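# Move the blue carton from the wall shelf to the desk

## Task

Pull the blue carton out of the line of cartons on the wall-mounted shelf and set it down on the desk, where it must rest on its own and not depend on the robot to stay put. Every brown carton has to finish where it began, neither displaced nor rotated. The robot must not topple or be left leaning, or the task fails. At the end, open the gripper and back the robot away.

## Robot and tools

Robot: TidyBot++, a mobile base 0.54 m long, 0.50 m wide and 0.38 m tall on four driven casters, with one seven-joint arm and a two-finger gripper. The shoulder sits 0.12 m ahead of the base centre and 0.68 m off the floor. Cameras: base_camera on the base, and wrist_camera, which looks wherever the hand points. At the start the arm is folded with the hand down; the hand pokes up to 0.08 m beyond the base front and the elbow reaches up to 1.15 m high.

Frames: the base frame has its origin on the floor below the base centre, x forward, y left, z up. hand_pose is reported in this frame as the point halfway between the finger pads; its own z axis runs out along the fingers and its y axis is the direction they open and close. The odometry frame is the base frame as it was when the scene began. base_odometry counts wheel rotation only, so slipping shows up as travel, and it drifts a few cm and several degrees over roughly thirty moves. Heading is positive to the left, within -3.142 to 3.142. base_tilt is in degrees, positive when leaning forward or right. Both carry a fixed bias of about 1 degree plus noise.

execute_actions: argument actions is a list holding zero or one action; cameras is an optional list of base_camera, wrist_camera or all (omitted, null or all gives both; [] gives none). An empty actions list just reports state and images. One action may contain base, joints, speeds. base holds exactly one relative move, measured from where the base last reported itself: translate_m (metres, forward positive, -2 to 2), strafe_m (metres, left positive, -2 to 2) or rotate_rad (radians, counter-clockwise from above positive, -6.3 to 6.3). joints holds absolute targets by name in radians, plus gripper_pos from 0 (open) to 1 (closed). speeds caps top speed for this action only: translate_m and strafe_m 0.05 to 0.5 m/s, rotate_rad 0.1 to 1.57 rad/s (the maximum is the default). Base and joint motions begin together and may finish at different moments. A base move needing more than 8.667 s at its top speed is refused, as is any unknown key or out-of-range value; then nothing moves. An action lasts at most 15 s. Joints or base left out of an action may still be driving toward an older target without the status showing it. If a result reports a stop, further movement calls in the same reply are skipped.

Joints (range, done tolerance): joint_1_rad unlimited, ±0.039, swings the whole arm about vertical, positive clockwise from above (opposite to rotate_rad). joint_2_rad -2.249 to 2.249, ±0.039, shoulder. joint_3_rad unlimited, ±0.039, spins the upper arm; from 3.14, positive moves a forward-bent forearm to the right. joint_4_rad -2.579 to 2.579, ±0.039, elbow. joint_5_rad unlimited, ±0.056, spins the forearm; positive moves a forward-bent hand right. joint_6_rad -2.099 to 2.099, ±0.056, wrist. joint_7_rad unlimited, ±0.056, spins the hand; with the hand down, positive is counter-clockwise from above, and at 1.57 the fingers open toward left and right. gripper_pos 0 to 1, ±0.03. Unlimited joints go the short way, so turn in steps under half a revolution. Arm speeds up to 1.39 rad/s (1.22 for joints 5 to 7).

Arm geometry: upper arm 0.42 m, forearm 0.31 m, hand 0.31 m to the hand point. With joint_1_rad 0, joint_3_rad 3.14, joint_5_rad 0 the arm stays in the vertical plane of base x. Tilt from vertical (forward positive): upper arm = joint_2_rad, forearm = joint_2_rad - joint_4_rad, hand = that minus joint_6_rad. Forward reach from the shoulder is the sum of length times sin of each angle; height above it uses cos. A downward hand can get to about 0.94 m high only near the base, lower when reaching farther. Finger gap is roughly 85 x (1 - gripper_pos) mm; closed fingertips stick out about 20 mm beyond the hand point. Closing to 1 squeezes with about 96 to 120 N per finger; done there means nothing was caught, off_target means an object stopped the fingers.

wait: seconds, 0 to 10; commands nothing and returns state and images. zoom_image: camera (base_camera or wrist_camera) and region [x0, y0, x1, y1] in pixels of that camera's newest full image, top-left origin, at most 504 by 504. finished_scene: scene, the current scene number; it is final and reports success.

Result lines: base_status and joint_status give how each motion ended: done, off_target (resting away from target, maybe still pushing), contact_stop or time_out (target dropped, holding in place), not_followed (a self-collision check withheld the arm targets; the line joint command not followed and a cause: appear, and the targets may be retried on later actions). A blocked base pushes until timing out and may still claim done while short. on_its_own lists uncommanded motion. joint_positions, hand_pose (may be 1 to 2 cm off; trust images), motor_effort in percent with peak in brackets (biased and noisy). ARM HIT means a hard hit on the base or arm itself; no check keeps the arm off the base.

Friction leaves joints slightly short; to correct, send last command + (wanted - read). While holding a load the arm sags; never resend the read angle then. Torque faults (joints 1 to 4 at 104.5 N m, 5 to 7 at 51.3) freeze the arm and gripper for 10 s. MOTOR HOT warns from 60 °C; at 75 °C an OVER-TEMPERATURE FAULT lets the arm sink, with limit_stop_at_motor_heat in joint_status, so resend targets. The robot keeps acting while you think. Avoid snagging the arm above about 0.8 m while driving, shoving sideways on a raised hand, dropping or slamming the carton, and bumping the brown cartons. Objects may occasionally get nudged by outside disturbances.

Each tool is called as name(argument=value, ...), one argument or row to a line, values as JSON.

## Session

execute_actions(
  actions=[],
)

Scene clock: 0.00 s.
base_odometry: x=+0.000 y=+0.000 heading=+0.000 (m, m, rad; odometry frame)
base_tilt: forward=-0.1 right=-0.4 (deg)
base_status: not commanded
joint_positions: joint_1_rad=+0.043 joint_2_rad=-0.389 joint_3_rad=+3.085 joint_4_rad=-2.552 joint_5_rad=+0.041 joint_6_rad=-0.896 joint_7_rad=+1.582 gripper_pos=+0.000
joint_status: not commanded
motor_effort: joint_1_rad=+0 joint_2_rad=-2 joint_3_rad=+0 joint_4_rad=+19 joint_5_rad=+1 joint_6_rad=+1 joint_7_rad=+0 (%)
hand_pose: x=+0.2456 y=-0.0095 z=+0.5856 quat_wxyz=(+0.027, +0.999, +0.023, +0.041) (m; base frame)
pictures: base_camera, wrist_camera
Images, in order (width x height): base_camera 644x364, wrist_camera 644x476.

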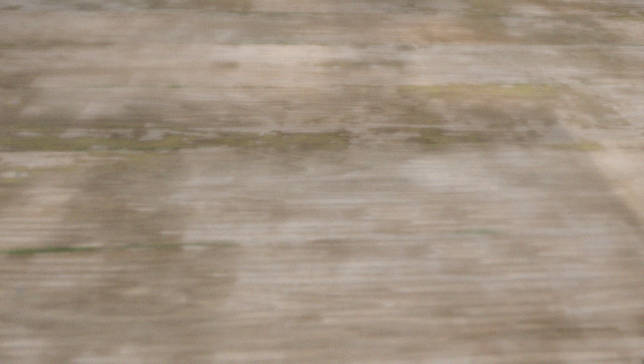

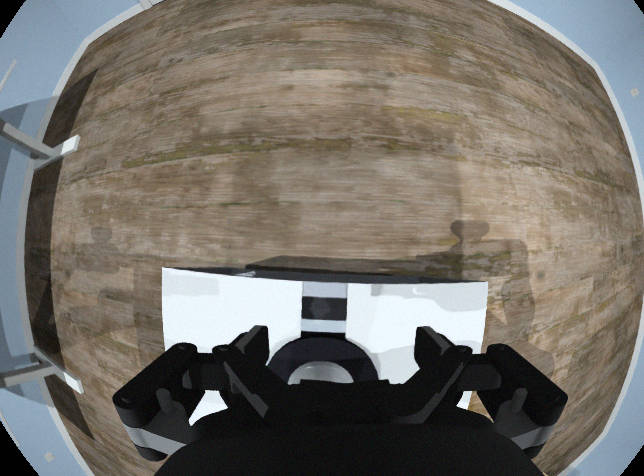

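execute_actions(
  actions=[
    {"joints":{"joint_6_rad":0.55}},
  ],
  cameras=["wrist_camera"],
)

Scene clock: 1.93 s.
base_odometry: x=+0.000 y=+0.000 heading=+0.000 (m, m, rad; odometry frame)
base_tilt: forward=-0.1 right=-0.4 (deg)
base_status: not commanded
joint_positions: joint_1_rad=+0.043 joint_2_rad=-0.389 joint_3_rad=+3.085 joint_4_rad=-2.551 joint_5_rad=+0.041 joint_6_rad=+0.547 joint_7_rad=+1.582 gripper_pos=+0.000
joint_status: all done
motor_effort: joint_1_rad=+0(1) joint_2_rad=-5(5) joint_3_rad=+0(1) joint_4_rad=+20(20) joint_5_rad=+0(2) joint_6_rad=+7(7) joint_7_rad=+0(0) (%)
hand_pose: x=+0.5307 y=+0.0162 z=+0.8819 quat_wxyz=(+0.013, +0.722, +0.035, +0.691) (m; base frame)
pictures: wrist_camera
Images, in order (width x height): wrist_camera 644x476.

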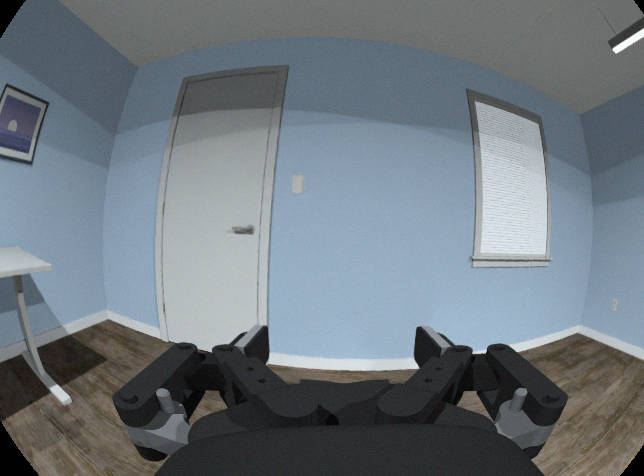

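execute_actions(
  actions=[
    {"base":{"rotate_rad":1.9}},
  ],
)

Scene clock: 4.67 s.
base_odometry: x=+0.000 y=+0.000 heading=+1.898 (m, m, rad; odometry frame)
base_tilt: forward=-0.1 right=-0.4 (deg)
base_status: done
joint_positions: joint_1_rad=+0.043 joint_2_rad=-0.389 joint_3_rad=+3.085 joint_4_rad=-2.551 joint_5_rad=+0.041 joint_6_rad=+0.547 joint_7_rad=+1.582 gripper_pos=+0.000
joint_status: not commanded
motor_effort: joint_1_rad=+0(1) joint_2_rad=-5(6) joint_3_rad=+0(2) joint_4_rad=+20(20) joint_5_rad=+1(0) joint_6_rad=+7(7) joint_7_rad=+0(0) (%)
hand_pose: x=+0.5307 y=+0.0162 z=+0.8819 quat_wxyz=(+0.013, +0.722, +0.035, +0.691) (m; base frame)
pictures: base_camera, wrist_camera
Images, in order (width x height): base_camera 644x364, wrist_camera 644x476.

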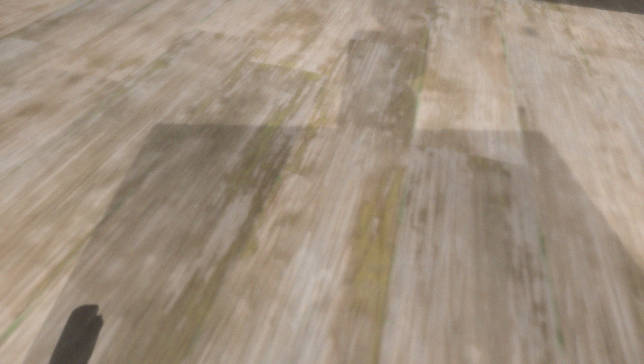

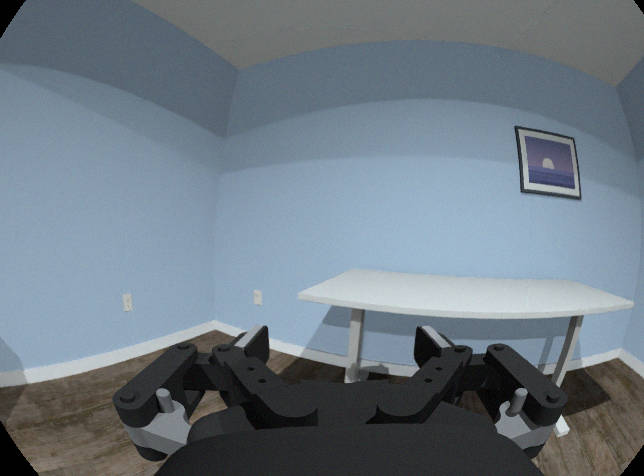

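execute_actions(
  actions=[
    {"base":{"rotate_rad":1.3}},
  ],
)

Scene clock: 6.90 s.
base_odometry: x=+0.000 y=+0.000 heading=-3.086 (m, m, rad; odometry frame)
base_tilt: forward=-0.1 right=-0.4 (deg)
base_status: done
joint_positions: joint_1_rad=+0.043 joint_2_rad=-0.389 joint_3_rad=+3.085 joint_4_rad=-2.551 joint_5_rad=+0.041 joint_6_rad=+0.547 joint_7_rad=+1.582 gripper_pos=+0.000
joint_status: not commanded
motor_effort: joint_1_rad=+0(1) joint_2_rad=-5(6) joint_3_rad=+1(1) joint_4_rad=+20(21) joint_5_rad=+2(1) joint_6_rad=+7(7) joint_7_rad=+0(1) (%)
hand_pose: x=+0.5307 y=+0.0162 z=+0.8819 quat_wxyz=(+0.013, +0.722, +0.035, +0.691) (m; base frame)
pictures: base_camera, wrist_camera
Images, in order (width x height): base_camera 644x364, wrist_camera 644x476.

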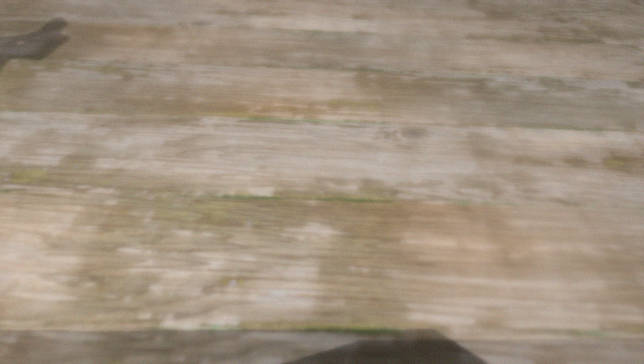

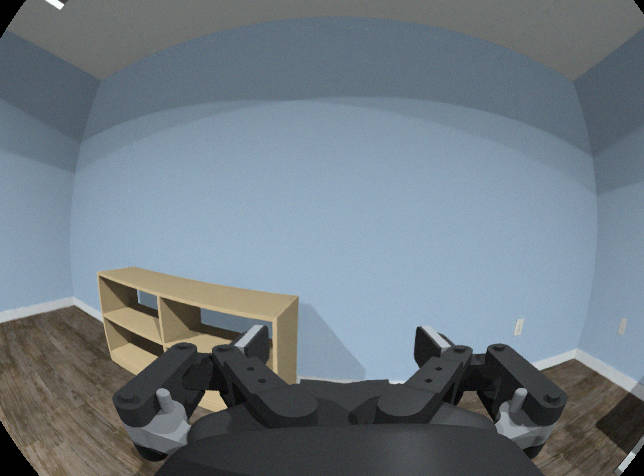

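execute_actions(
  actions=[
    {"base":{"rotate_rad":1.5},"joints":{"joint_1_rad":0,"joint_3_rad":3.14,"joint_5_rad":0,"joint_6_rad":0.59,"joint_7_rad":1.57}},
  ],
)

Scene clock: 9.30 s.
base_odometry: x=+0.000 y=+0.000 heading=-1.588 (m, m, rad; odometry frame)
base_tilt: forward=+0.0 right=-0.4 (deg)
base_status: done
joint_positions: joint_1_rad=+0.016 joint_2_rad=-0.389 joint_3_rad=+3.131 joint_4_rad=-2.551 joint_5_rad=+0.022 joint_6_rad=+0.569 joint_7_rad=+1.582 gripper_pos=+0.000
joint_status: all done
motor_effort: joint_1_rad=+0(1) joint_2_rad=-5(6) joint_3_rad=+0(1) joint_4_rad=+20(20) joint_5_rad=+1(1) joint_6_rad=+7(7) joint_7_rad=+0(0) (%)
hand_pose: x=+0.5315 y=+0.0030 z=+0.8893 quat_wxyz=(+0.010, +0.715, +0.013, +0.699) (m; base frame)
pictures: base_camera, wrist_camera
Images, in order (width x height): base_camera 644x364, wrist_camera 644x476.

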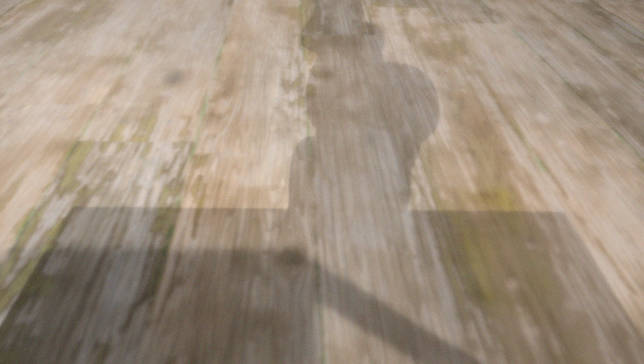

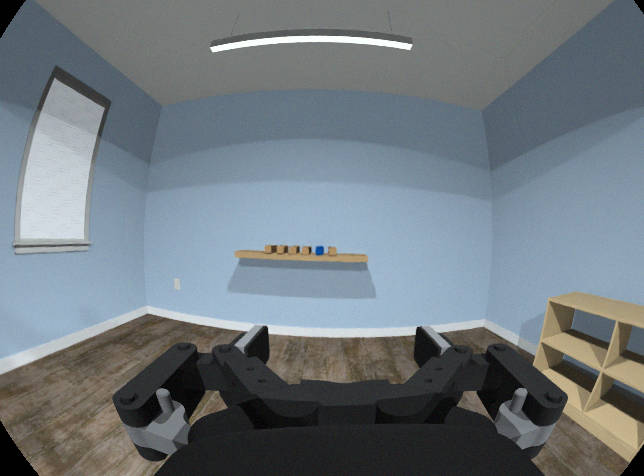

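zoom_image(
  camera="wrist_camera",
  region=[220, 210, 380, 350],
)

Region (220, 210, 380, 350) of wrist_camera's 644x476 image, scaled by 3.150; it fills the top 441 rows of this view, and the rest is white.

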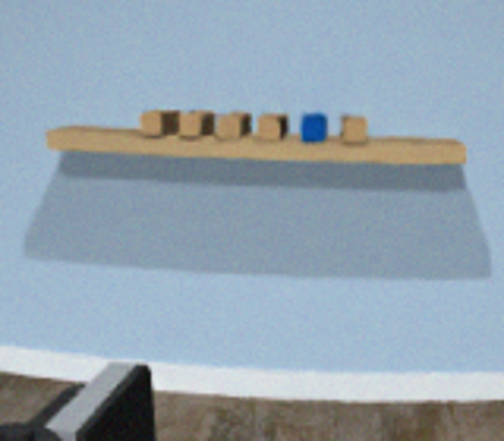

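execute_actions(
  actions=[
    {"base":{"translate_m":1.1},"joints":{"joint_1_rad":-0.016,"joint_3_rad":3.15,"joint_5_rad":-0.022,"joint_6_rad":0.61,"joint_7_rad":1.55}},
  ],
)

Scene clock: 13.30 s.
base_odometry: x=-0.017 y=-1.100 heading=-1.587 (m, m, rad; odometry frame)
base_tilt: forward=-0.1 right=-0.4 (deg)
base_status: done
joint_positions: joint_1_rad=+0.002 joint_2_rad=-0.390 joint_3_rad=+3.137 joint_4_rad=-2.551 joint_5_rad=+0.002 joint_6_rad=+0.590 joint_7_rad=+1.574 gripper_pos=+0.000
joint_status: all done
motor_effort: joint_1_rad=+0(0) joint_2_rad=-5(8) joint_3_rad=+0(0) joint_4_rad=+20(21) joint_5_rad=+1(0) joint_6_rad=+7(7) joint_7_rad=+0(0) (%)
hand_pose: x=+0.5316 y=+0.0030 z=+0.8959 quat_wxyz=(+0.001, +0.707, +0.004, +0.707) (m; base frame)
pictures: base_camera, wrist_camera
Images, in order (width x height): base_camera 644x364, wrist_camera 644x476.

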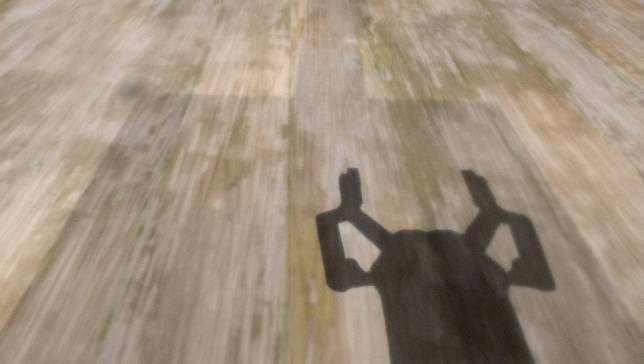

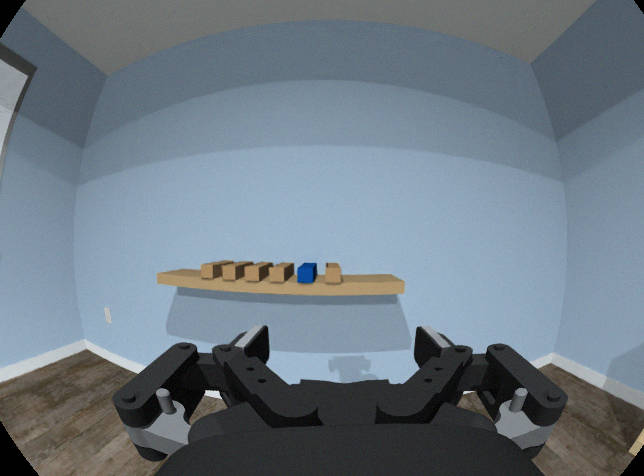

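execute_actions(
  actions=[
    {"base":{"strafe_m":0.13}},
  ],
  cameras=["wrist_camera"],
)

execute_actions(
  actions=[
    {"base":{"translate_m":0.5}},
  ],
)

Scene clock: 15.07 s.
base_odometry: x=+0.113 y=-1.102 heading=-1.587 (m, m, rad; odometry frame)
base_tilt: forward=-0.1 right=-0.4 (deg)
base_status: done
joint_positions: joint_1_rad=+0.002 joint_2_rad=-0.390 joint_3_rad=+3.137 joint_4_rad=-2.551 joint_5_rad=+0.002 joint_6_rad=+0.590 joint_7_rad=+1.574 gripper_pos=+0.000
joint_status: not commanded
motor_effort: joint_1_rad=+0(0) joint_2_rad=-5(6) joint_3_rad=+0(0) joint_4_rad=+20(20) joint_5_rad=+1(1) joint_6_rad=+6(7) joint_7_rad=+1(0) (%)
hand_pose: x=+0.5316 y=+0.0026 z=+0.8960 quat_wxyz=(+0.001, +0.707, +0.003, +0.707) (m; base frame)
pictures: wrist_camera
Images, in order (width x height): wrist_camera 644x476.

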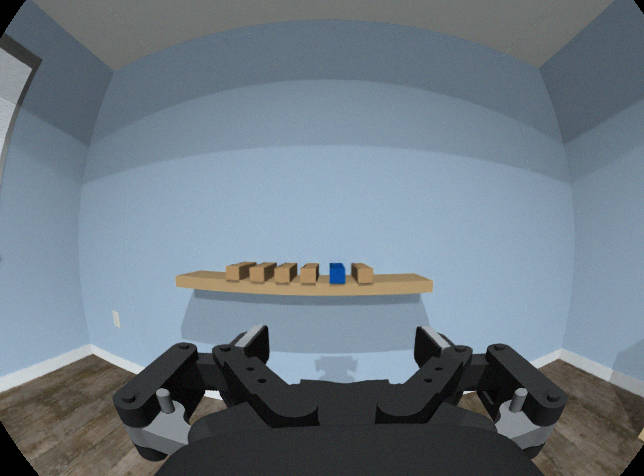

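Scene clock: 17.43 s.
base_odometry: x=+0.106 y=-1.602 heading=-1.586 (m, m, rad; odometry frame)
base_tilt: forward=-0.1 right=-0.5 (deg)
base_status: done
joint_positions: joint_1_rad=+0.002 joint_2_rad=-0.389 joint_3_rad=+3.137 joint_4_rad=-2.551 joint_5_rad=+0.002 joint_6_rad=+0.591 joint_7_rad=+1.574 gripper_pos=+0.000
joint_status: not commanded
motor_effort: joint_1_rad=+0(0) joint_2_rad=-5(9) joint_3_rad=+0(0) joint_4_rad=+20(21) joint_5_rad=+2(1) joint_6_rad=+7(7) joint_7_rad=+0(1) (%)
hand_pose: x=+0.5318 y=+0.0026 z=+0.8958 quat_wxyz=(+0.001, +0.707, +0.003, +0.707) (m; base frame)
pictures: base_camera, wrist_camera
Images, in order (width x height): base_camera 644x364, wrist_camera 644x476.

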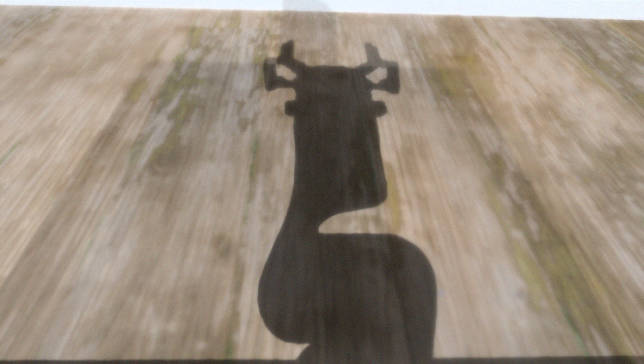

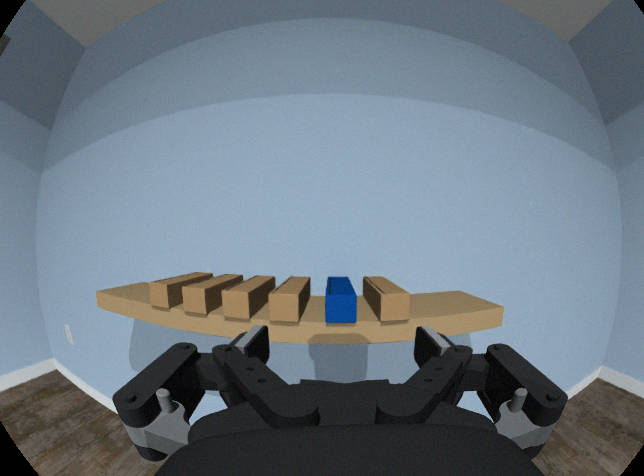

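zoom_image(
  camera="wrist_camera",
  region=[250, 250, 440, 370],
)

Region (250, 250, 440, 370) of wrist_camera's 644x476 image, scaled by 2.653; it fills the top 318 rows of this view, and the rest is white.

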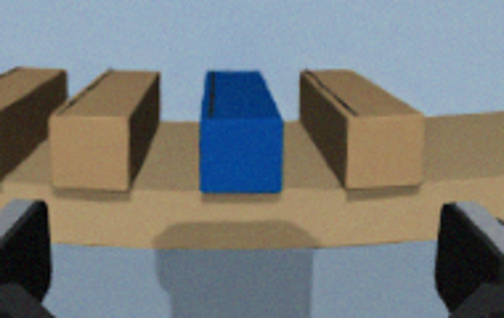

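execute_actions(
  actions=[
    {"base":{"translate_m":0.12},"speeds":{"translate_m":0.1},"joints":{"joint_2_rad":0.123,"joint_4_rad":-1.177,"joint_6_rad":-1.14,"gripper_pos":0.05}},
  ],
)

Scene clock: 22.87 s.
base_odometry: x=+0.104 y=-1.723 heading=-1.586 (m, m, rad; odometry frame)
base_tilt: forward=+0.0 right=-0.4 (deg)
base_status: done
joint_positions: joint_1_rad=+0.002 joint_2_rad=+0.101 joint_3_rad=+3.137 joint_4_rad=-1.187 joint_5_rad=+0.002 joint_6_rad=-1.119 joint_7_rad=+1.574 gripper_pos=+0.050
joint_status: all done
motor_effort: joint_1_rad=+0(0) joint_2_rad=-23(22) joint_3_rad=-1(1) joint_4_rad=+20(23) joint_5_rad=+1(1) joint_6_rad=+4(7) joint_7_rad=+0(0) (%)
hand_pose: x=+0.6719 y=+0.0019 z=+0.9570 quat_wxyz=(+0.001, +0.933, +0.002, +0.359) (m; base frame)
pictures: base_camera, wrist_camera
Images, in order (width x height): base_camera 644x364, wrist_camera 644x476.

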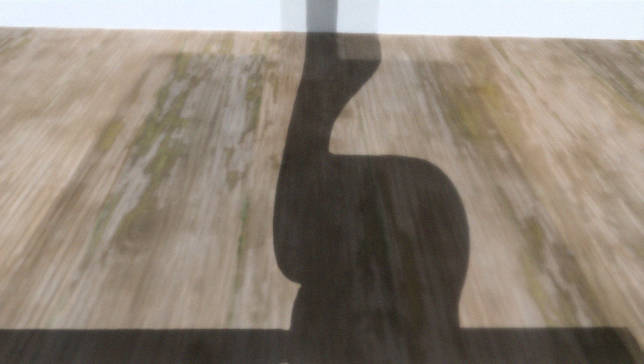

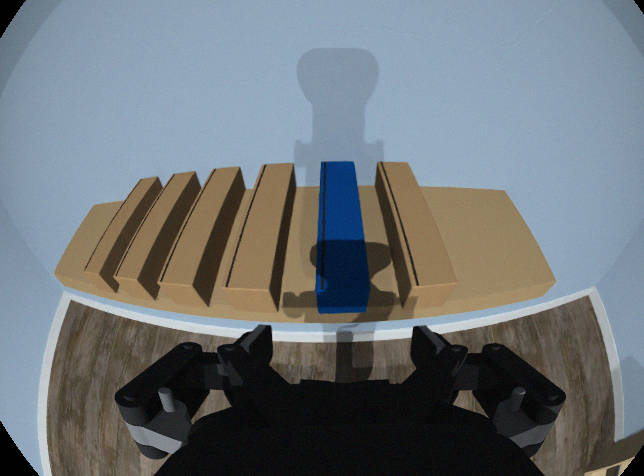

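execute_actions(
  actions=[
    {"base":{"translate_m":0.225},"speeds":{"translate_m":0.25}},
  ],
  cameras=["wrist_camera"],
)

Scene clock: 24.97 s.
base_odometry: x=+0.101 y=-1.948 heading=-1.586 (m, m, rad; odometry frame)
base_tilt: forward=-0.1 right=-0.4 (deg)
base_status: done
joint_positions: joint_1_rad=+0.002 joint_2_rad=+0.114 joint_3_rad=+3.137 joint_4_rad=-1.186 joint_5_rad=+0.001 joint_6_rad=-1.121 joint_7_rad=+1.574 gripper_pos=+0.050
joint_status: not commanded
motor_effort: joint_1_rad=+0(2) joint_2_rad=-24(25) joint_3_rad=-1(1) joint_4_rad=+20(22) joint_5_rad=+1(2) joint_6_rad=+4(5) joint_7_rad=+1(0) (%)
hand_pose: x=+0.6752 y=+0.0020 z=+0.9503 quat_wxyz=(+0.001, +0.936, +0.002, +0.353) (m; base frame)
pictures: wrist_camera
Images, in order (width x height): wrist_camera 644x476.

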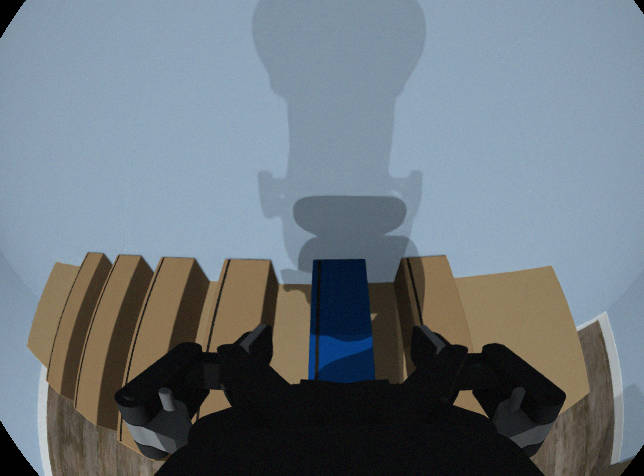

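execute_actions(
  actions=[
    {"joints":{"joint_2_rad":0.085,"joint_4_rad":-1.40,"joint_6_rad":-0.93}},
  ],
  cameras=["wrist_camera"],
)

Scene clock: 26.43 s.
base_odometry: x=+0.101 y=-1.948 heading=-1.586 (m, m, rad; odometry frame)
base_tilt: forward=-0.1 right=-0.4 (deg)
base_status: not commanded
joint_positions: joint_1_rad=+0.002 joint_2_rad=+0.108 joint_3_rad=+3.137 joint_4_rad=-1.394 joint_5_rad=+0.001 joint_6_rad=-0.952 joint_7_rad=+1.574 gripper_pos=+0.050
joint_status: all done
motor_effort: joint_1_rad=+0(0) joint_2_rad=-23(26) joint_3_rad=-1(2) joint_4_rad=+21(21) joint_5_rad=+1(1) joint_6_rad=+4(4) joint_7_rad=+0(0) (%)
hand_pose: x=+0.6754 y=+0.0020 z=+0.8815 quat_wxyz=(+0.001, +0.941, +0.002, +0.337) (m; base frame)
pictures: wrist_camera
Images, in order (width x height): wrist_camera 644x476.

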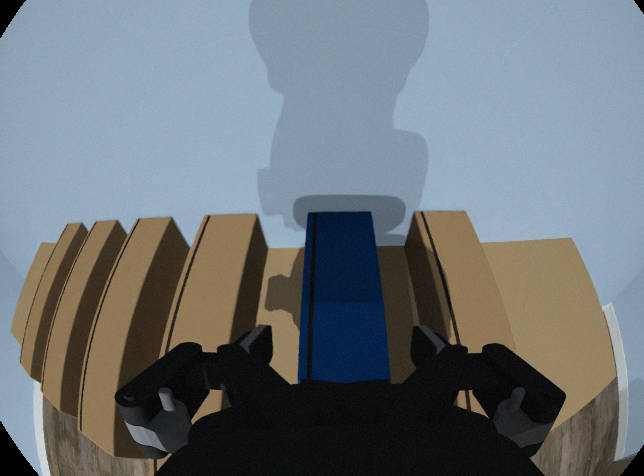

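execute_actions(
  actions=[
    {"joints":{"joint_4_rad":-1.56,"joint_6_rad":-0.765}},
  ],
  cameras=["wrist_camera"],
)

Scene clock: 27.83 s.
base_odometry: x=+0.101 y=-1.948 heading=-1.586 (m, m, rad; odometry frame)
base_tilt: forward=-0.1 right=-0.4 (deg)
base_status: not commanded
joint_positions: joint_1_rad=+0.002 joint_2_rad=+0.103 joint_3_rad=+3.137 joint_4_rad=-1.555 joint_5_rad=+0.001 joint_6_rad=-0.787 joint_7_rad=+1.574 gripper_pos=+0.050
joint_status: all done
motor_effort: joint_1_rad=+0(0) joint_2_rad=-23(24) joint_3_rad=+0(0) joint_4_rad=+21(22) joint_5_rad=+2(1) joint_6_rad=+4(4) joint_7_rad=+0(0) (%)
hand_pose: x=+0.6750 y=+0.0021 z=+0.8342 quat_wxyz=(+0.001, +0.940, +0.003, +0.341) (m; base frame)
pictures: wrist_camera
Images, in order (width x height): wrist_camera 644x476.

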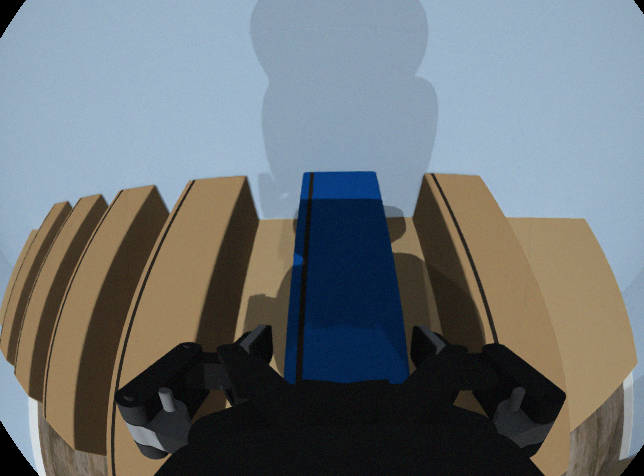

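execute_actions(
  actions=[
    {"joints":{"joint_4_rad":-1.595,"joint_6_rad":-0.735}},
  ],
  cameras=["wrist_camera"],
)

execute_actions(
  actions=[
    {"joints":{"gripper_pos":1}},
  ],
  cameras=["wrist_camera"],
)

Scene clock: 28.80 s.
base_odometry: x=+0.101 y=-1.948 heading=-1.586 (m, m, rad; odometry frame)
base_tilt: forward=-0.1 right=-0.4 (deg)
base_status: not commanded
joint_positions: joint_1_rad=+0.002 joint_2_rad=+0.102 joint_3_rad=+3.137 joint_4_rad=-1.588 joint_5_rad=+0.001 joint_6_rad=-0.753 joint_7_rad=+1.574 gripper_pos=+0.050
joint_status: all done
motor_effort: joint_1_rad=+0(0) joint_2_rad=-22(24) joint_3_rad=-1(0) joint_4_rad=+20(21) joint_5_rad=+1(0) joint_6_rad=+3(4) joint_7_rad=+0(0) (%)
hand_pose: x=+0.6741 y=+0.0021 z=+0.8249 quat_wxyz=(+0.001, +0.940, +0.003, +0.342) (m; base frame)
pictures: wrist_camera
Images, in order (width x height): wrist_camera 644x476.

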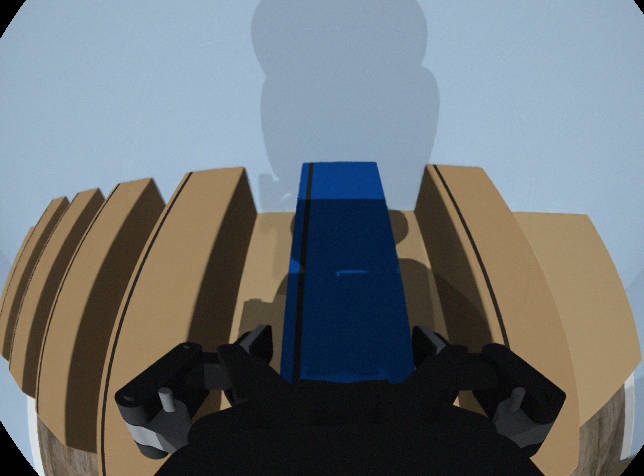

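Scene clock: 29.87 s.
base_odometry: x=+0.101 y=-1.948 heading=-1.586 (m, m, rad; odometry frame)
base_tilt: forward=-0.1 right=-0.4 (deg)
base_status: not commanded
joint_positions: joint_1_rad=+0.002 joint_2_rad=+0.089 joint_3_rad=+3.137 joint_4_rad=-1.592 joint_5_rad=+0.001 joint_6_rad=-0.750 joint_7_rad=+1.574 gripper_pos=+0.342
joint_status: gripper_pos off_target (ended at +0.342, target +1.000)
motor_effort: joint_1_rad=+0(1) joint_2_rad=-22(23) joint_3_rad=-1(1) joint_4_rad=+20(21) joint_5_rad=+2(0) joint_6_rad=+4(4) joint_7_rad=+1(1) (%)
hand_pose: x=+0.6720 y=+0.0024 z=+0.8304 quat_wxyz=(+0.000, +0.937, +0.003, +0.348) (m; base frame)
pictures: wrist_camera
Images, in order (width x height): wrist_camera 644x476.

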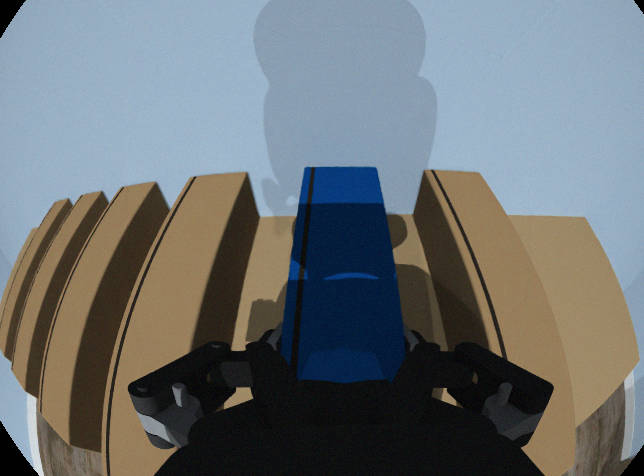

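execute_actions(
  actions=[
    {"base":{"translate_m":-0.03},"speeds":{"translate_m":0.05},"joints":{"joint_2_rad":0.07,"joint_4_rad":-1.29,"joint_6_rad":-1.07}},
  ],
  cameras=["wrist_camera"],
)

Scene clock: 31.50 s.
base_odometry: x=+0.101 y=-1.918 heading=-1.586 (m, m, rad; odometry frame)
base_tilt: forward=-0.1 right=-0.4 (deg)
base_status: done
joint_positions: joint_1_rad=+0.002 joint_2_rad=+0.082 joint_3_rad=+3.137 joint_4_rad=-1.299 joint_5_rad=+0.001 joint_6_rad=-1.050 joint_7_rad=+1.574 gripper_pos=+0.342
joint_status: all done
motor_effort: joint_1_rad=+0(1) joint_2_rad=-23(25) joint_3_rad=+0(2) joint_4_rad=+21(22) joint_5_rad=+1(0) joint_6_rad=+4(5) joint_7_rad=+1(0) (%)
hand_pose: x=+0.6651 y=+0.0023 z=+0.9247 quat_wxyz=(+0.001, +0.937, +0.003, +0.348) (m; base frame)
pictures: wrist_camera
Images, in order (width x height): wrist_camera 644x476.

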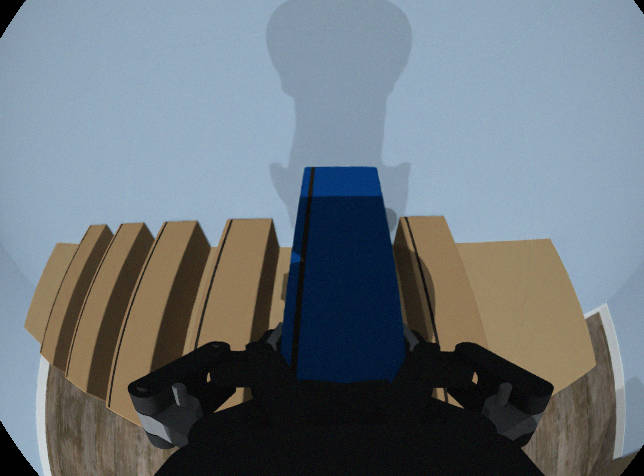

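execute_actions(
  actions=[
    {"base":{"translate_m":-2.0},"joints":{"joint_1_rad":3.1,"joint_4_rad":-1.24,"joint_6_rad":-1.11}},
  ],
  cameras=["wrist_camera"],
)

Scene clock: 37.60 s.
base_odometry: x=+0.132 y=+0.083 heading=-1.586 (m, m, rad; odometry frame)
base_tilt: forward=-0.1 right=-0.4 (deg)
base_status: done
joint_positions: joint_1_rad=+3.082 joint_2_rad=+0.080 joint_3_rad=+3.140 joint_4_rad=-1.252 joint_5_rad=-0.002 joint_6_rad=-1.090 joint_7_rad=+1.574 gripper_pos=+0.342
joint_status: all done
motor_effort: joint_1_rad=+0(3) joint_2_rad=-22(27) joint_3_rad=-1(1) joint_4_rad=+21(23) joint_5_rad=+1(2) joint_6_rad=+5(5) joint_7_rad=+1(1) (%)
hand_pose: x=-0.4240 y=-0.0354 z=+0.9413 quat_wxyz=(+0.352, +0.030, -0.936, +0.012) (m; base frame)
pictures: wrist_camera
Images, in order (width x height): wrist_camera 644x476.

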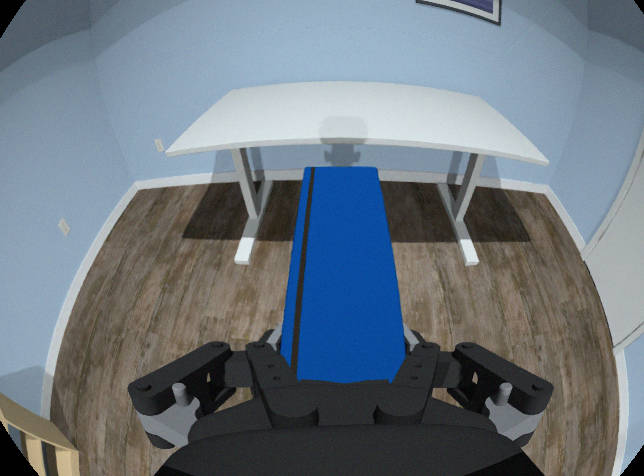

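execute_actions(
  actions=[
    {"base":{"translate_m":-0.9},"joints":{"joint_1_rad":3.15,"joint_2_rad":0.2,"joint_4_rad":-1.38,"joint_6_rad":-0.83}},
  ],
  cameras=["wrist_camera"],
)

Scene clock: 41.13 s.
base_odometry: x=+0.145 y=+0.983 heading=-1.586 (m, m, rad; odometry frame)
base_tilt: forward=-0.1 right=-0.4 (deg)
base_status: done
joint_positions: joint_1_rad=+3.130 joint_2_rad=+0.197 joint_3_rad=+3.140 joint_4_rad=-1.381 joint_5_rad=-0.002 joint_6_rad=-0.849 joint_7_rad=+1.574 gripper_pos=+0.342
joint_status: all done
motor_effort: joint_1_rad=+0(1) joint_2_rad=-27(30) joint_3_rad=-1(0) joint_4_rad=+21(24) joint_5_rad=+1(1) joint_6_rad=+4(5) joint_7_rad=+0(0) (%)
hand_pose: x=-0.4815 y=-0.0101 z=+0.8566 quat_wxyz=(+0.349, +0.007, -0.937, +0.003) (m; base frame)
pictures: wrist_camera
Images, in order (width x height): wrist_camera 644x476.

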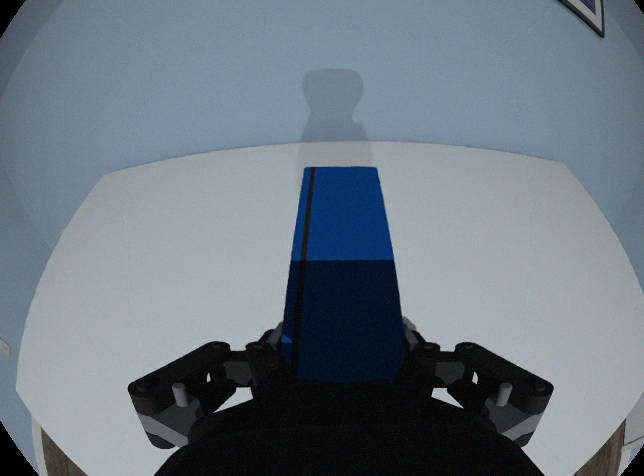

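execute_actions(
  actions=[
    {"joints":{"joint_4_rad":-1.56,"joint_6_rad":-0.65}},
  ],
  cameras=["wrist_camera"],
)

execute_actions(
  actions=[
    {"joints":{"joint_4_rad":-1.62,"joint_6_rad":-0.59}},
  ],
  cameras=["wrist_camera"],
)

Scene clock: 42.57 s.
base_odometry: x=+0.145 y=+0.983 heading=-1.586 (m, m, rad; odometry frame)
base_tilt: forward=-0.2 right=-0.4 (deg)
base_status: not commanded
joint_positions: joint_1_rad=+3.130 joint_2_rad=+0.197 joint_3_rad=+3.140 joint_4_rad=-1.557 joint_5_rad=-0.002 joint_6_rad=-0.674 joint_7_rad=+1.574 gripper_pos=+0.342
joint_status: all done
motor_effort: joint_1_rad=+0(0) joint_2_rad=-27(28) joint_3_rad=+0(0) joint_4_rad=+21(21) joint_5_rad=+2(2) joint_6_rad=+4(5) joint_7_rad=+1(1) (%)
hand_pose: x=-0.4762 y=-0.0099 z=+0.8017 quat_wxyz=(+0.349, +0.007, -0.937, +0.003) (m; base frame)
pictures: wrist_camera
Images, in order (width x height): wrist_camera 644x476.

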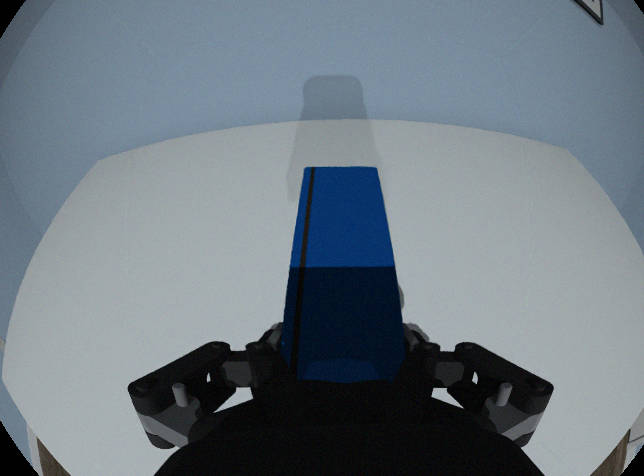

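Scene clock: 43.37 s.
base_odometry: x=+0.145 y=+0.983 heading=-1.586 (m, m, rad; odometry frame)
base_tilt: forward=-0.1 right=-0.4 (deg)
base_status: not commanded
joint_positions: joint_1_rad=+3.130 joint_2_rad=+0.197 joint_3_rad=+3.140 joint_4_rad=-1.617 joint_5_rad=-0.002 joint_6_rad=-0.614 joint_7_rad=+1.574 gripper_pos=+0.342
joint_status: all done
motor_effort: joint_1_rad=+0(0) joint_2_rad=-26(27) joint_3_rad=-1(0) joint_4_rad=+20(22) joint_5_rad=+0(1) joint_6_rad=+4(5) joint_7_rad=+1(0) (%)
hand_pose: x=-0.4722 y=-0.0098 z=+0.7832 quat_wxyz=(+0.349, +0.007, -0.937, +0.003) (m; base frame)
pictures: wrist_camera
Images, in order (width x height): wrist_camera 644x476.

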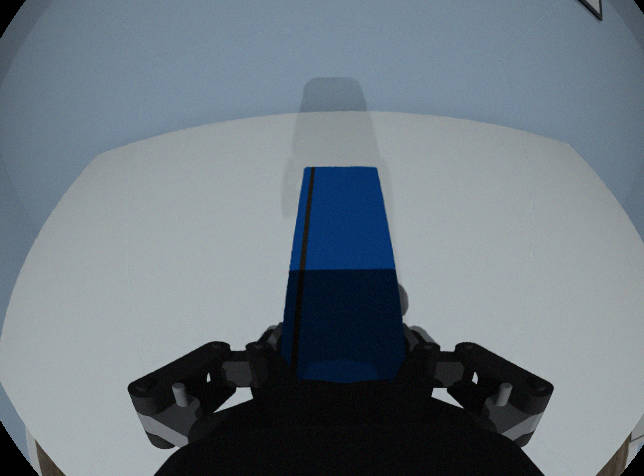

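No contact yet; continue.

execute_actions(
  actions=[
    {"joints":{"joint_4_rad":-1.68,"joint_6_rad":-0.53}},
  ],
  cameras=["wrist_camera"],
)

Scene clock: 44.30 s.
base_odometry: x=+0.145 y=+0.983 heading=-1.586 (m, m, rad; odometry frame)
base_tilt: forward=-0.1 right=-0.4 (deg)
base_status: not commanded
joint_positions: joint_1_rad=+3.130 joint_2_rad=+0.197 joint_3_rad=+3.140 joint_4_rad=-1.677 joint_5_rad=-0.002 joint_6_rad=-0.554 joint_7_rad=+1.574 gripper_pos=+0.342
joint_status: all done
motor_effort: joint_1_rad=+0(0) joint_2_rad=-26(27) joint_3_rad=+0(1) joint_4_rad=+21(22) joint_5_rad=+1(1) joint_6_rad=+4(4) joint_7_rad=+0(0) (%)
hand_pose: x=-0.4670 y=-0.0097 z=+0.7650 quat_wxyz=(+0.349, +0.007, -0.937, +0.003) (m; base frame)
pictures: wrist_camera
Images, in order (width x height): wrist_camera 644x476.

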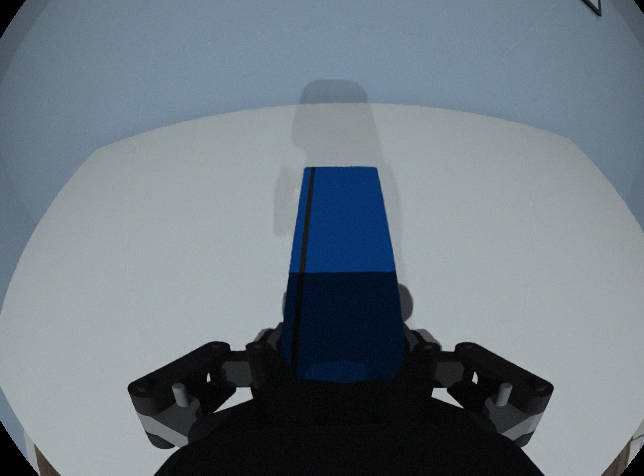

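execute_actions(
  actions=[
    {"joints":{"joint_4_rad":-1.73,"joint_6_rad":-0.48}},
  ],
  cameras=["wrist_camera"],
)

Scene clock: 45.20 s.
base_odometry: x=+0.145 y=+0.983 heading=-1.586 (m, m, rad; odometry frame)
base_tilt: forward=-0.1 right=-0.4 (deg)
base_status: not commanded
joint_positions: joint_1_rad=+3.130 joint_2_rad=+0.197 joint_3_rad=+3.140 joint_4_rad=-1.726 joint_5_rad=-0.002 joint_6_rad=-0.504 joint_7_rad=+1.574 gripper_pos=+0.342
joint_status: all done
motor_effort: joint_1_rad=+0(0) joint_2_rad=-26(27) joint_3_rad=+0(1) joint_4_rad=+20(21) joint_5_rad=+2(1) joint_6_rad=+4(5) joint_7_rad=+1(0) (%)
hand_pose: x=-0.4622 y=-0.0096 z=+0.7505 quat_wxyz=(+0.349, +0.007, -0.937, +0.003) (m; base frame)
pictures: wrist_camera
Images, in order (width x height): wrist_camera 644x476.

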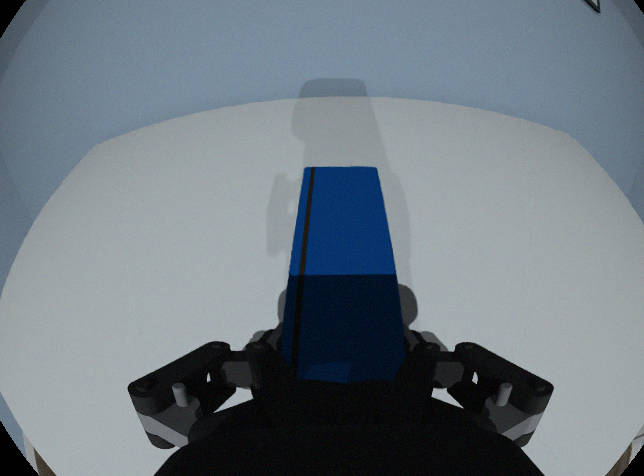

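execute_actions(
  actions=[
    {"joints":{"joint_4_rad":-1.78,"joint_6_rad":-0.43}},
  ],
  cameras=["wrist_camera"],
)

Scene clock: 47.40 s.
base_odometry: x=+0.145 y=+0.983 heading=-1.586 (m, m, rad; odometry frame)
base_tilt: forward=-0.1 right=-0.4 (deg)
base_status: not commanded
joint_positions: joint_1_rad=+3.130 joint_2_rad=+0.185 joint_3_rad=+3.140 joint_4_rad=-1.755 joint_5_rad=-0.002 joint_6_rad=-0.450 joint_7_rad=+1.574 gripper_pos=+0.342
joint_status: all done
motor_effort: joint_1_rad=+0(0) joint_2_rad=-21(26) joint_3_rad=-1(1) joint_4_rad=+18(20) joint_5_rad=+1(1) joint_6_rad=+4(5) joint_7_rad=+0(1) (%)
hand_pose: x=-0.4640 y=-0.0096 z=+0.7541 quat_wxyz=(+0.367, +0.007, -0.930, +0.003) (m; base frame)
pictures: wrist_camera
Images, in order (width x height): wrist_camera 644x476.

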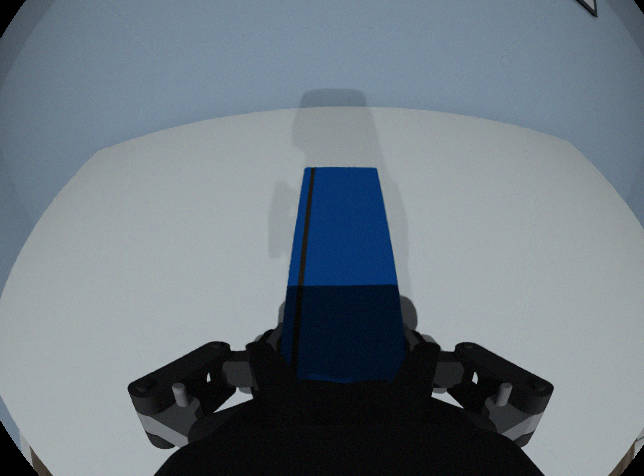

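execute_actions(
  actions=[
    {"joints":{"joint_4_rad":-1.74,"joint_6_rad":-0.515}},
  ],
  cameras=[],
)

execute_actions(
  actions=[
    {"joints":{"gripper_pos":0}},
  ],
  cameras=["wrist_camera"],
)

execute_actions(
  actions=[
    {"joints":{"joint_2_rad":0.0,"joint_4_rad":-1.45,"joint_6_rad":-0.9}},
  ],
  cameras=["wrist_camera"],
)

Scene clock: 48.60 s.
base_odometry: x=+0.145 y=+0.983 heading=-1.586 (m, m, rad; odometry frame)
base_tilt: forward=-0.1 right=-0.4 (deg)
base_status: not commanded
joint_positions: joint_1_rad=+3.130 joint_2_rad=+0.189 joint_3_rad=+3.140 joint_4_rad=-1.740 joint_5_rad=-0.002 joint_6_rad=-0.491 joint_7_rad=+1.574 gripper_pos=+0.342
joint_status: all done
motor_effort: joint_1_rad=+0(0) joint_2_rad=-24(25) joint_3_rad=-1(1) joint_4_rad=+19(20) joint_5_rad=+1(1) joint_6_rad=+4(5) joint_7_rad=+0(0) (%)
hand_pose: x=-0.4599 y=-0.0096 z=+0.7510 quat_wxyz=(+0.353, +0.007, -0.936, +0.003) (m; base frame)
pictures: none
No camera images: the call's "cameras" was empty. Leave "cameras" out to get every camera's image.

Scene clock: 49.70 s.
base_odometry: x=+0.145 y=+0.983 heading=-1.586 (m, m, rad; odometry frame)
base_tilt: forward=-0.1 right=-0.3 (deg)
base_status: not commanded
joint_positions: joint_1_rad=+3.130 joint_2_rad=+0.189 joint_3_rad=+3.140 joint_4_rad=-1.740 joint_5_rad=-0.002 joint_6_rad=-0.492 joint_7_rad=+1.574 gripper_pos=+0.000
joint_status: all done
motor_effort: joint_1_rad=+0(0) joint_2_rad=-25(26) joint_3_rad=-1(1) joint_4_rad=+20(21) joint_5_rad=+1(1) joint_6_rad=+4(4) joint_7_rad=+0(0) (%)
hand_pose: x=-0.4596 y=-0.0096 z=+0.7508 quat_wxyz=(+0.352, +0.007, -0.936, +0.003) (m; base frame)
pictures: wrist_camera
Images, in order (width x height): wrist_camera 644x476.

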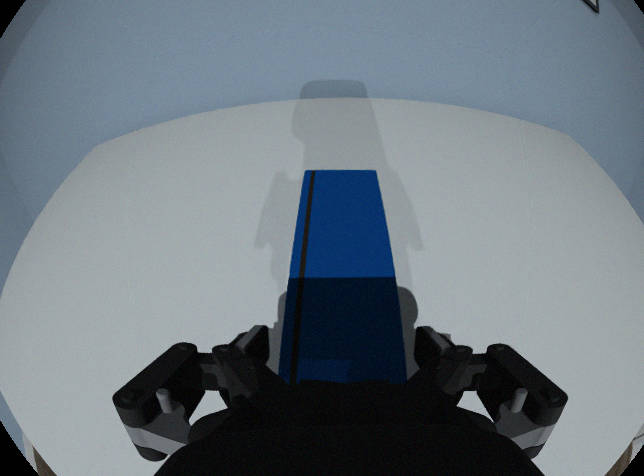

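Scene clock: 51.10 s.
base_odometry: x=+0.145 y=+0.983 heading=-1.586 (m, m, rad; odometry frame)
base_tilt: forward=-0.1 right=-0.4 (deg)
base_status: not commanded
joint_positions: joint_1_rad=+3.130 joint_2_rad=+0.000 joint_3_rad=+3.140 joint_4_rad=-1.451 joint_5_rad=-0.002 joint_6_rad=-0.878 joint_7_rad=+1.574 gripper_pos=+0.000
joint_status: all done
motor_effort: joint_1_rad=+0(0) joint_2_rad=-20(28) joint_3_rad=+0(1) joint_4_rad=+21(21) joint_5_rad=+0(0) joint_6_rad=+5(5) joint_7_rad=+0(1) (%)
hand_pose: x=-0.4190 y=-0.0093 z=+0.9257 quat_wxyz=(+0.395, +0.007, -0.919, +0.003) (m; base frame)
pictures: wrist_camera
Images, in order (width x height): wrist_camera 644x476.

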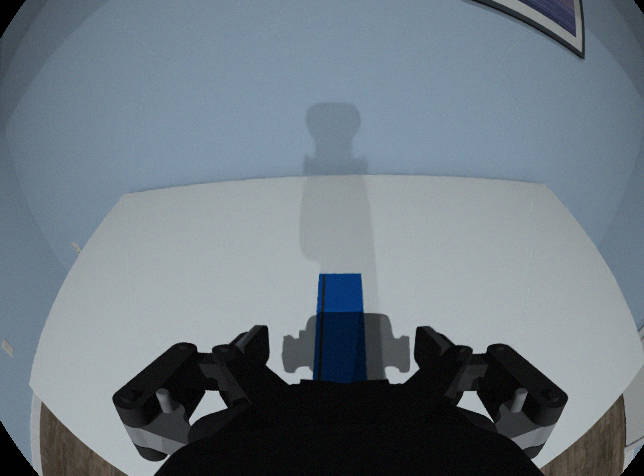

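execute_actions(
  actions=[
    {"base":{"translate_m":0.4}},
  ],
  cameras=["wrist_camera"],
)

Scene clock: 53.47 s.
base_odometry: x=+0.140 y=+0.583 heading=-1.586 (m, m, rad; odometry frame)
base_tilt: forward=+0.0 right=-0.4 (deg)
base_status: done
joint_positions: joint_1_rad=+3.133 joint_2_rad=-0.004 joint_3_rad=+3.141 joint_4_rad=-1.451 joint_5_rad=-0.004 joint_6_rad=-0.882 joint_7_rad=+1.574 gripper_pos=+0.000
joint_status: not commanded
motor_effort: joint_1_rad=+0(3) joint_2_rad=-20(24) joint_3_rad=-1(3) joint_4_rad=+21(22) joint_5_rad=+1(2) joint_6_rad=+4(5) joint_7_rad=+1(0) (%)
hand_pose: x=-0.4172 y=-0.0073 z=+0.9271 quat_wxyz=(+0.395, +0.005, -0.919, +0.003) (m; base frame)
pictures: wrist_camera
Images, in order (width x height): wrist_camera 644x476.

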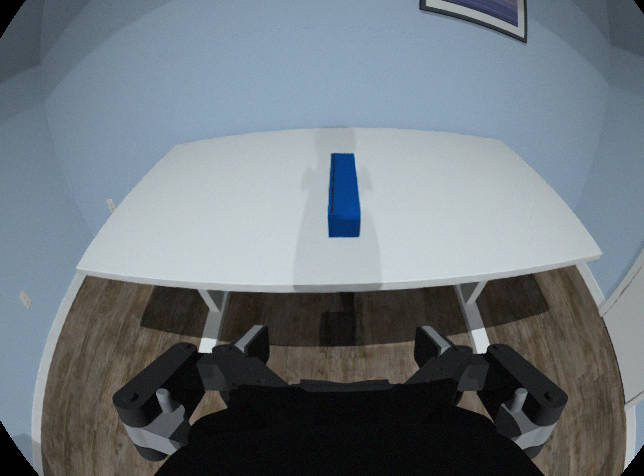

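execute_actions(
  actions=[
    {"base":{"translate_m":1.3},"joints":{"joint_1_rad":0.05,"joint_2_rad":0.3,"joint_4_rad":-0.6,"joint_6_rad":-1.0}},
  ],
  cameras=["wrist_camera"],
)

zoom_image(
  camera="wrist_camera",
  region=[180, 180, 440, 330],
)

Scene clock: 57.70 s.
base_odometry: x=+0.121 y=-0.718 heading=-1.585 (m, m, rad; odometry frame)
base_tilt: forward=-0.1 right=-0.4 (deg)
base_status: done
joint_positions: joint_1_rad=+0.066 joint_2_rad=+0.288 joint_3_rad=+3.141 joint_4_rad=-0.612 joint_5_rad=-0.004 joint_6_rad=-0.977 joint_7_rad=+1.574 gripper_pos=+0.000
joint_status: all done
motor_effort: joint_1_rad=+0(2) joint_2_rad=-28(31) joint_3_rad=-1(2) joint_4_rad=+19(22) joint_5_rad=+1(0) joint_6_rad=+7(7) joint_7_rad=+0(0) (%)
hand_pose: x=+0.7802 y=-0.0411 z=+1.1868 quat_wxyz=(+0.018, +0.806, -0.025, +0.591) (m; base frame)
pictures: wrist_camera
Images, in order (width x height): wrist_camera 644x476.

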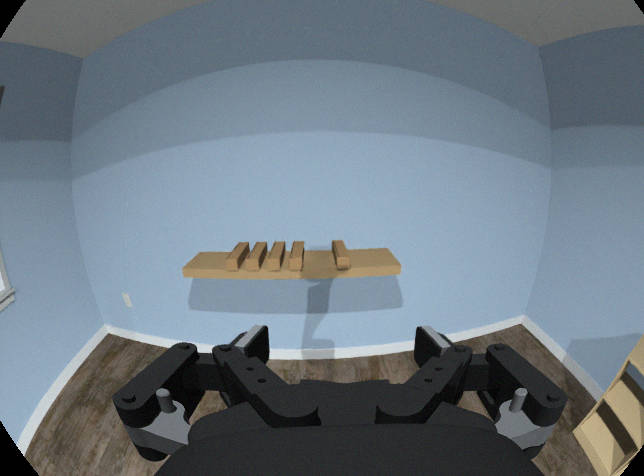

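Region (180, 180, 440, 330) of wrist_camera's 644x476 image, scaled by 1.938; it fills the top 291 rows of this view, and the rest is white.

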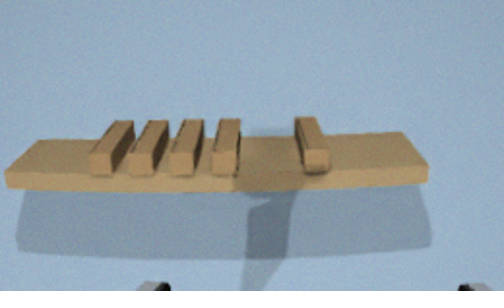

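finished_scene(
  scene=1,
)

The scene is finished: the task was done.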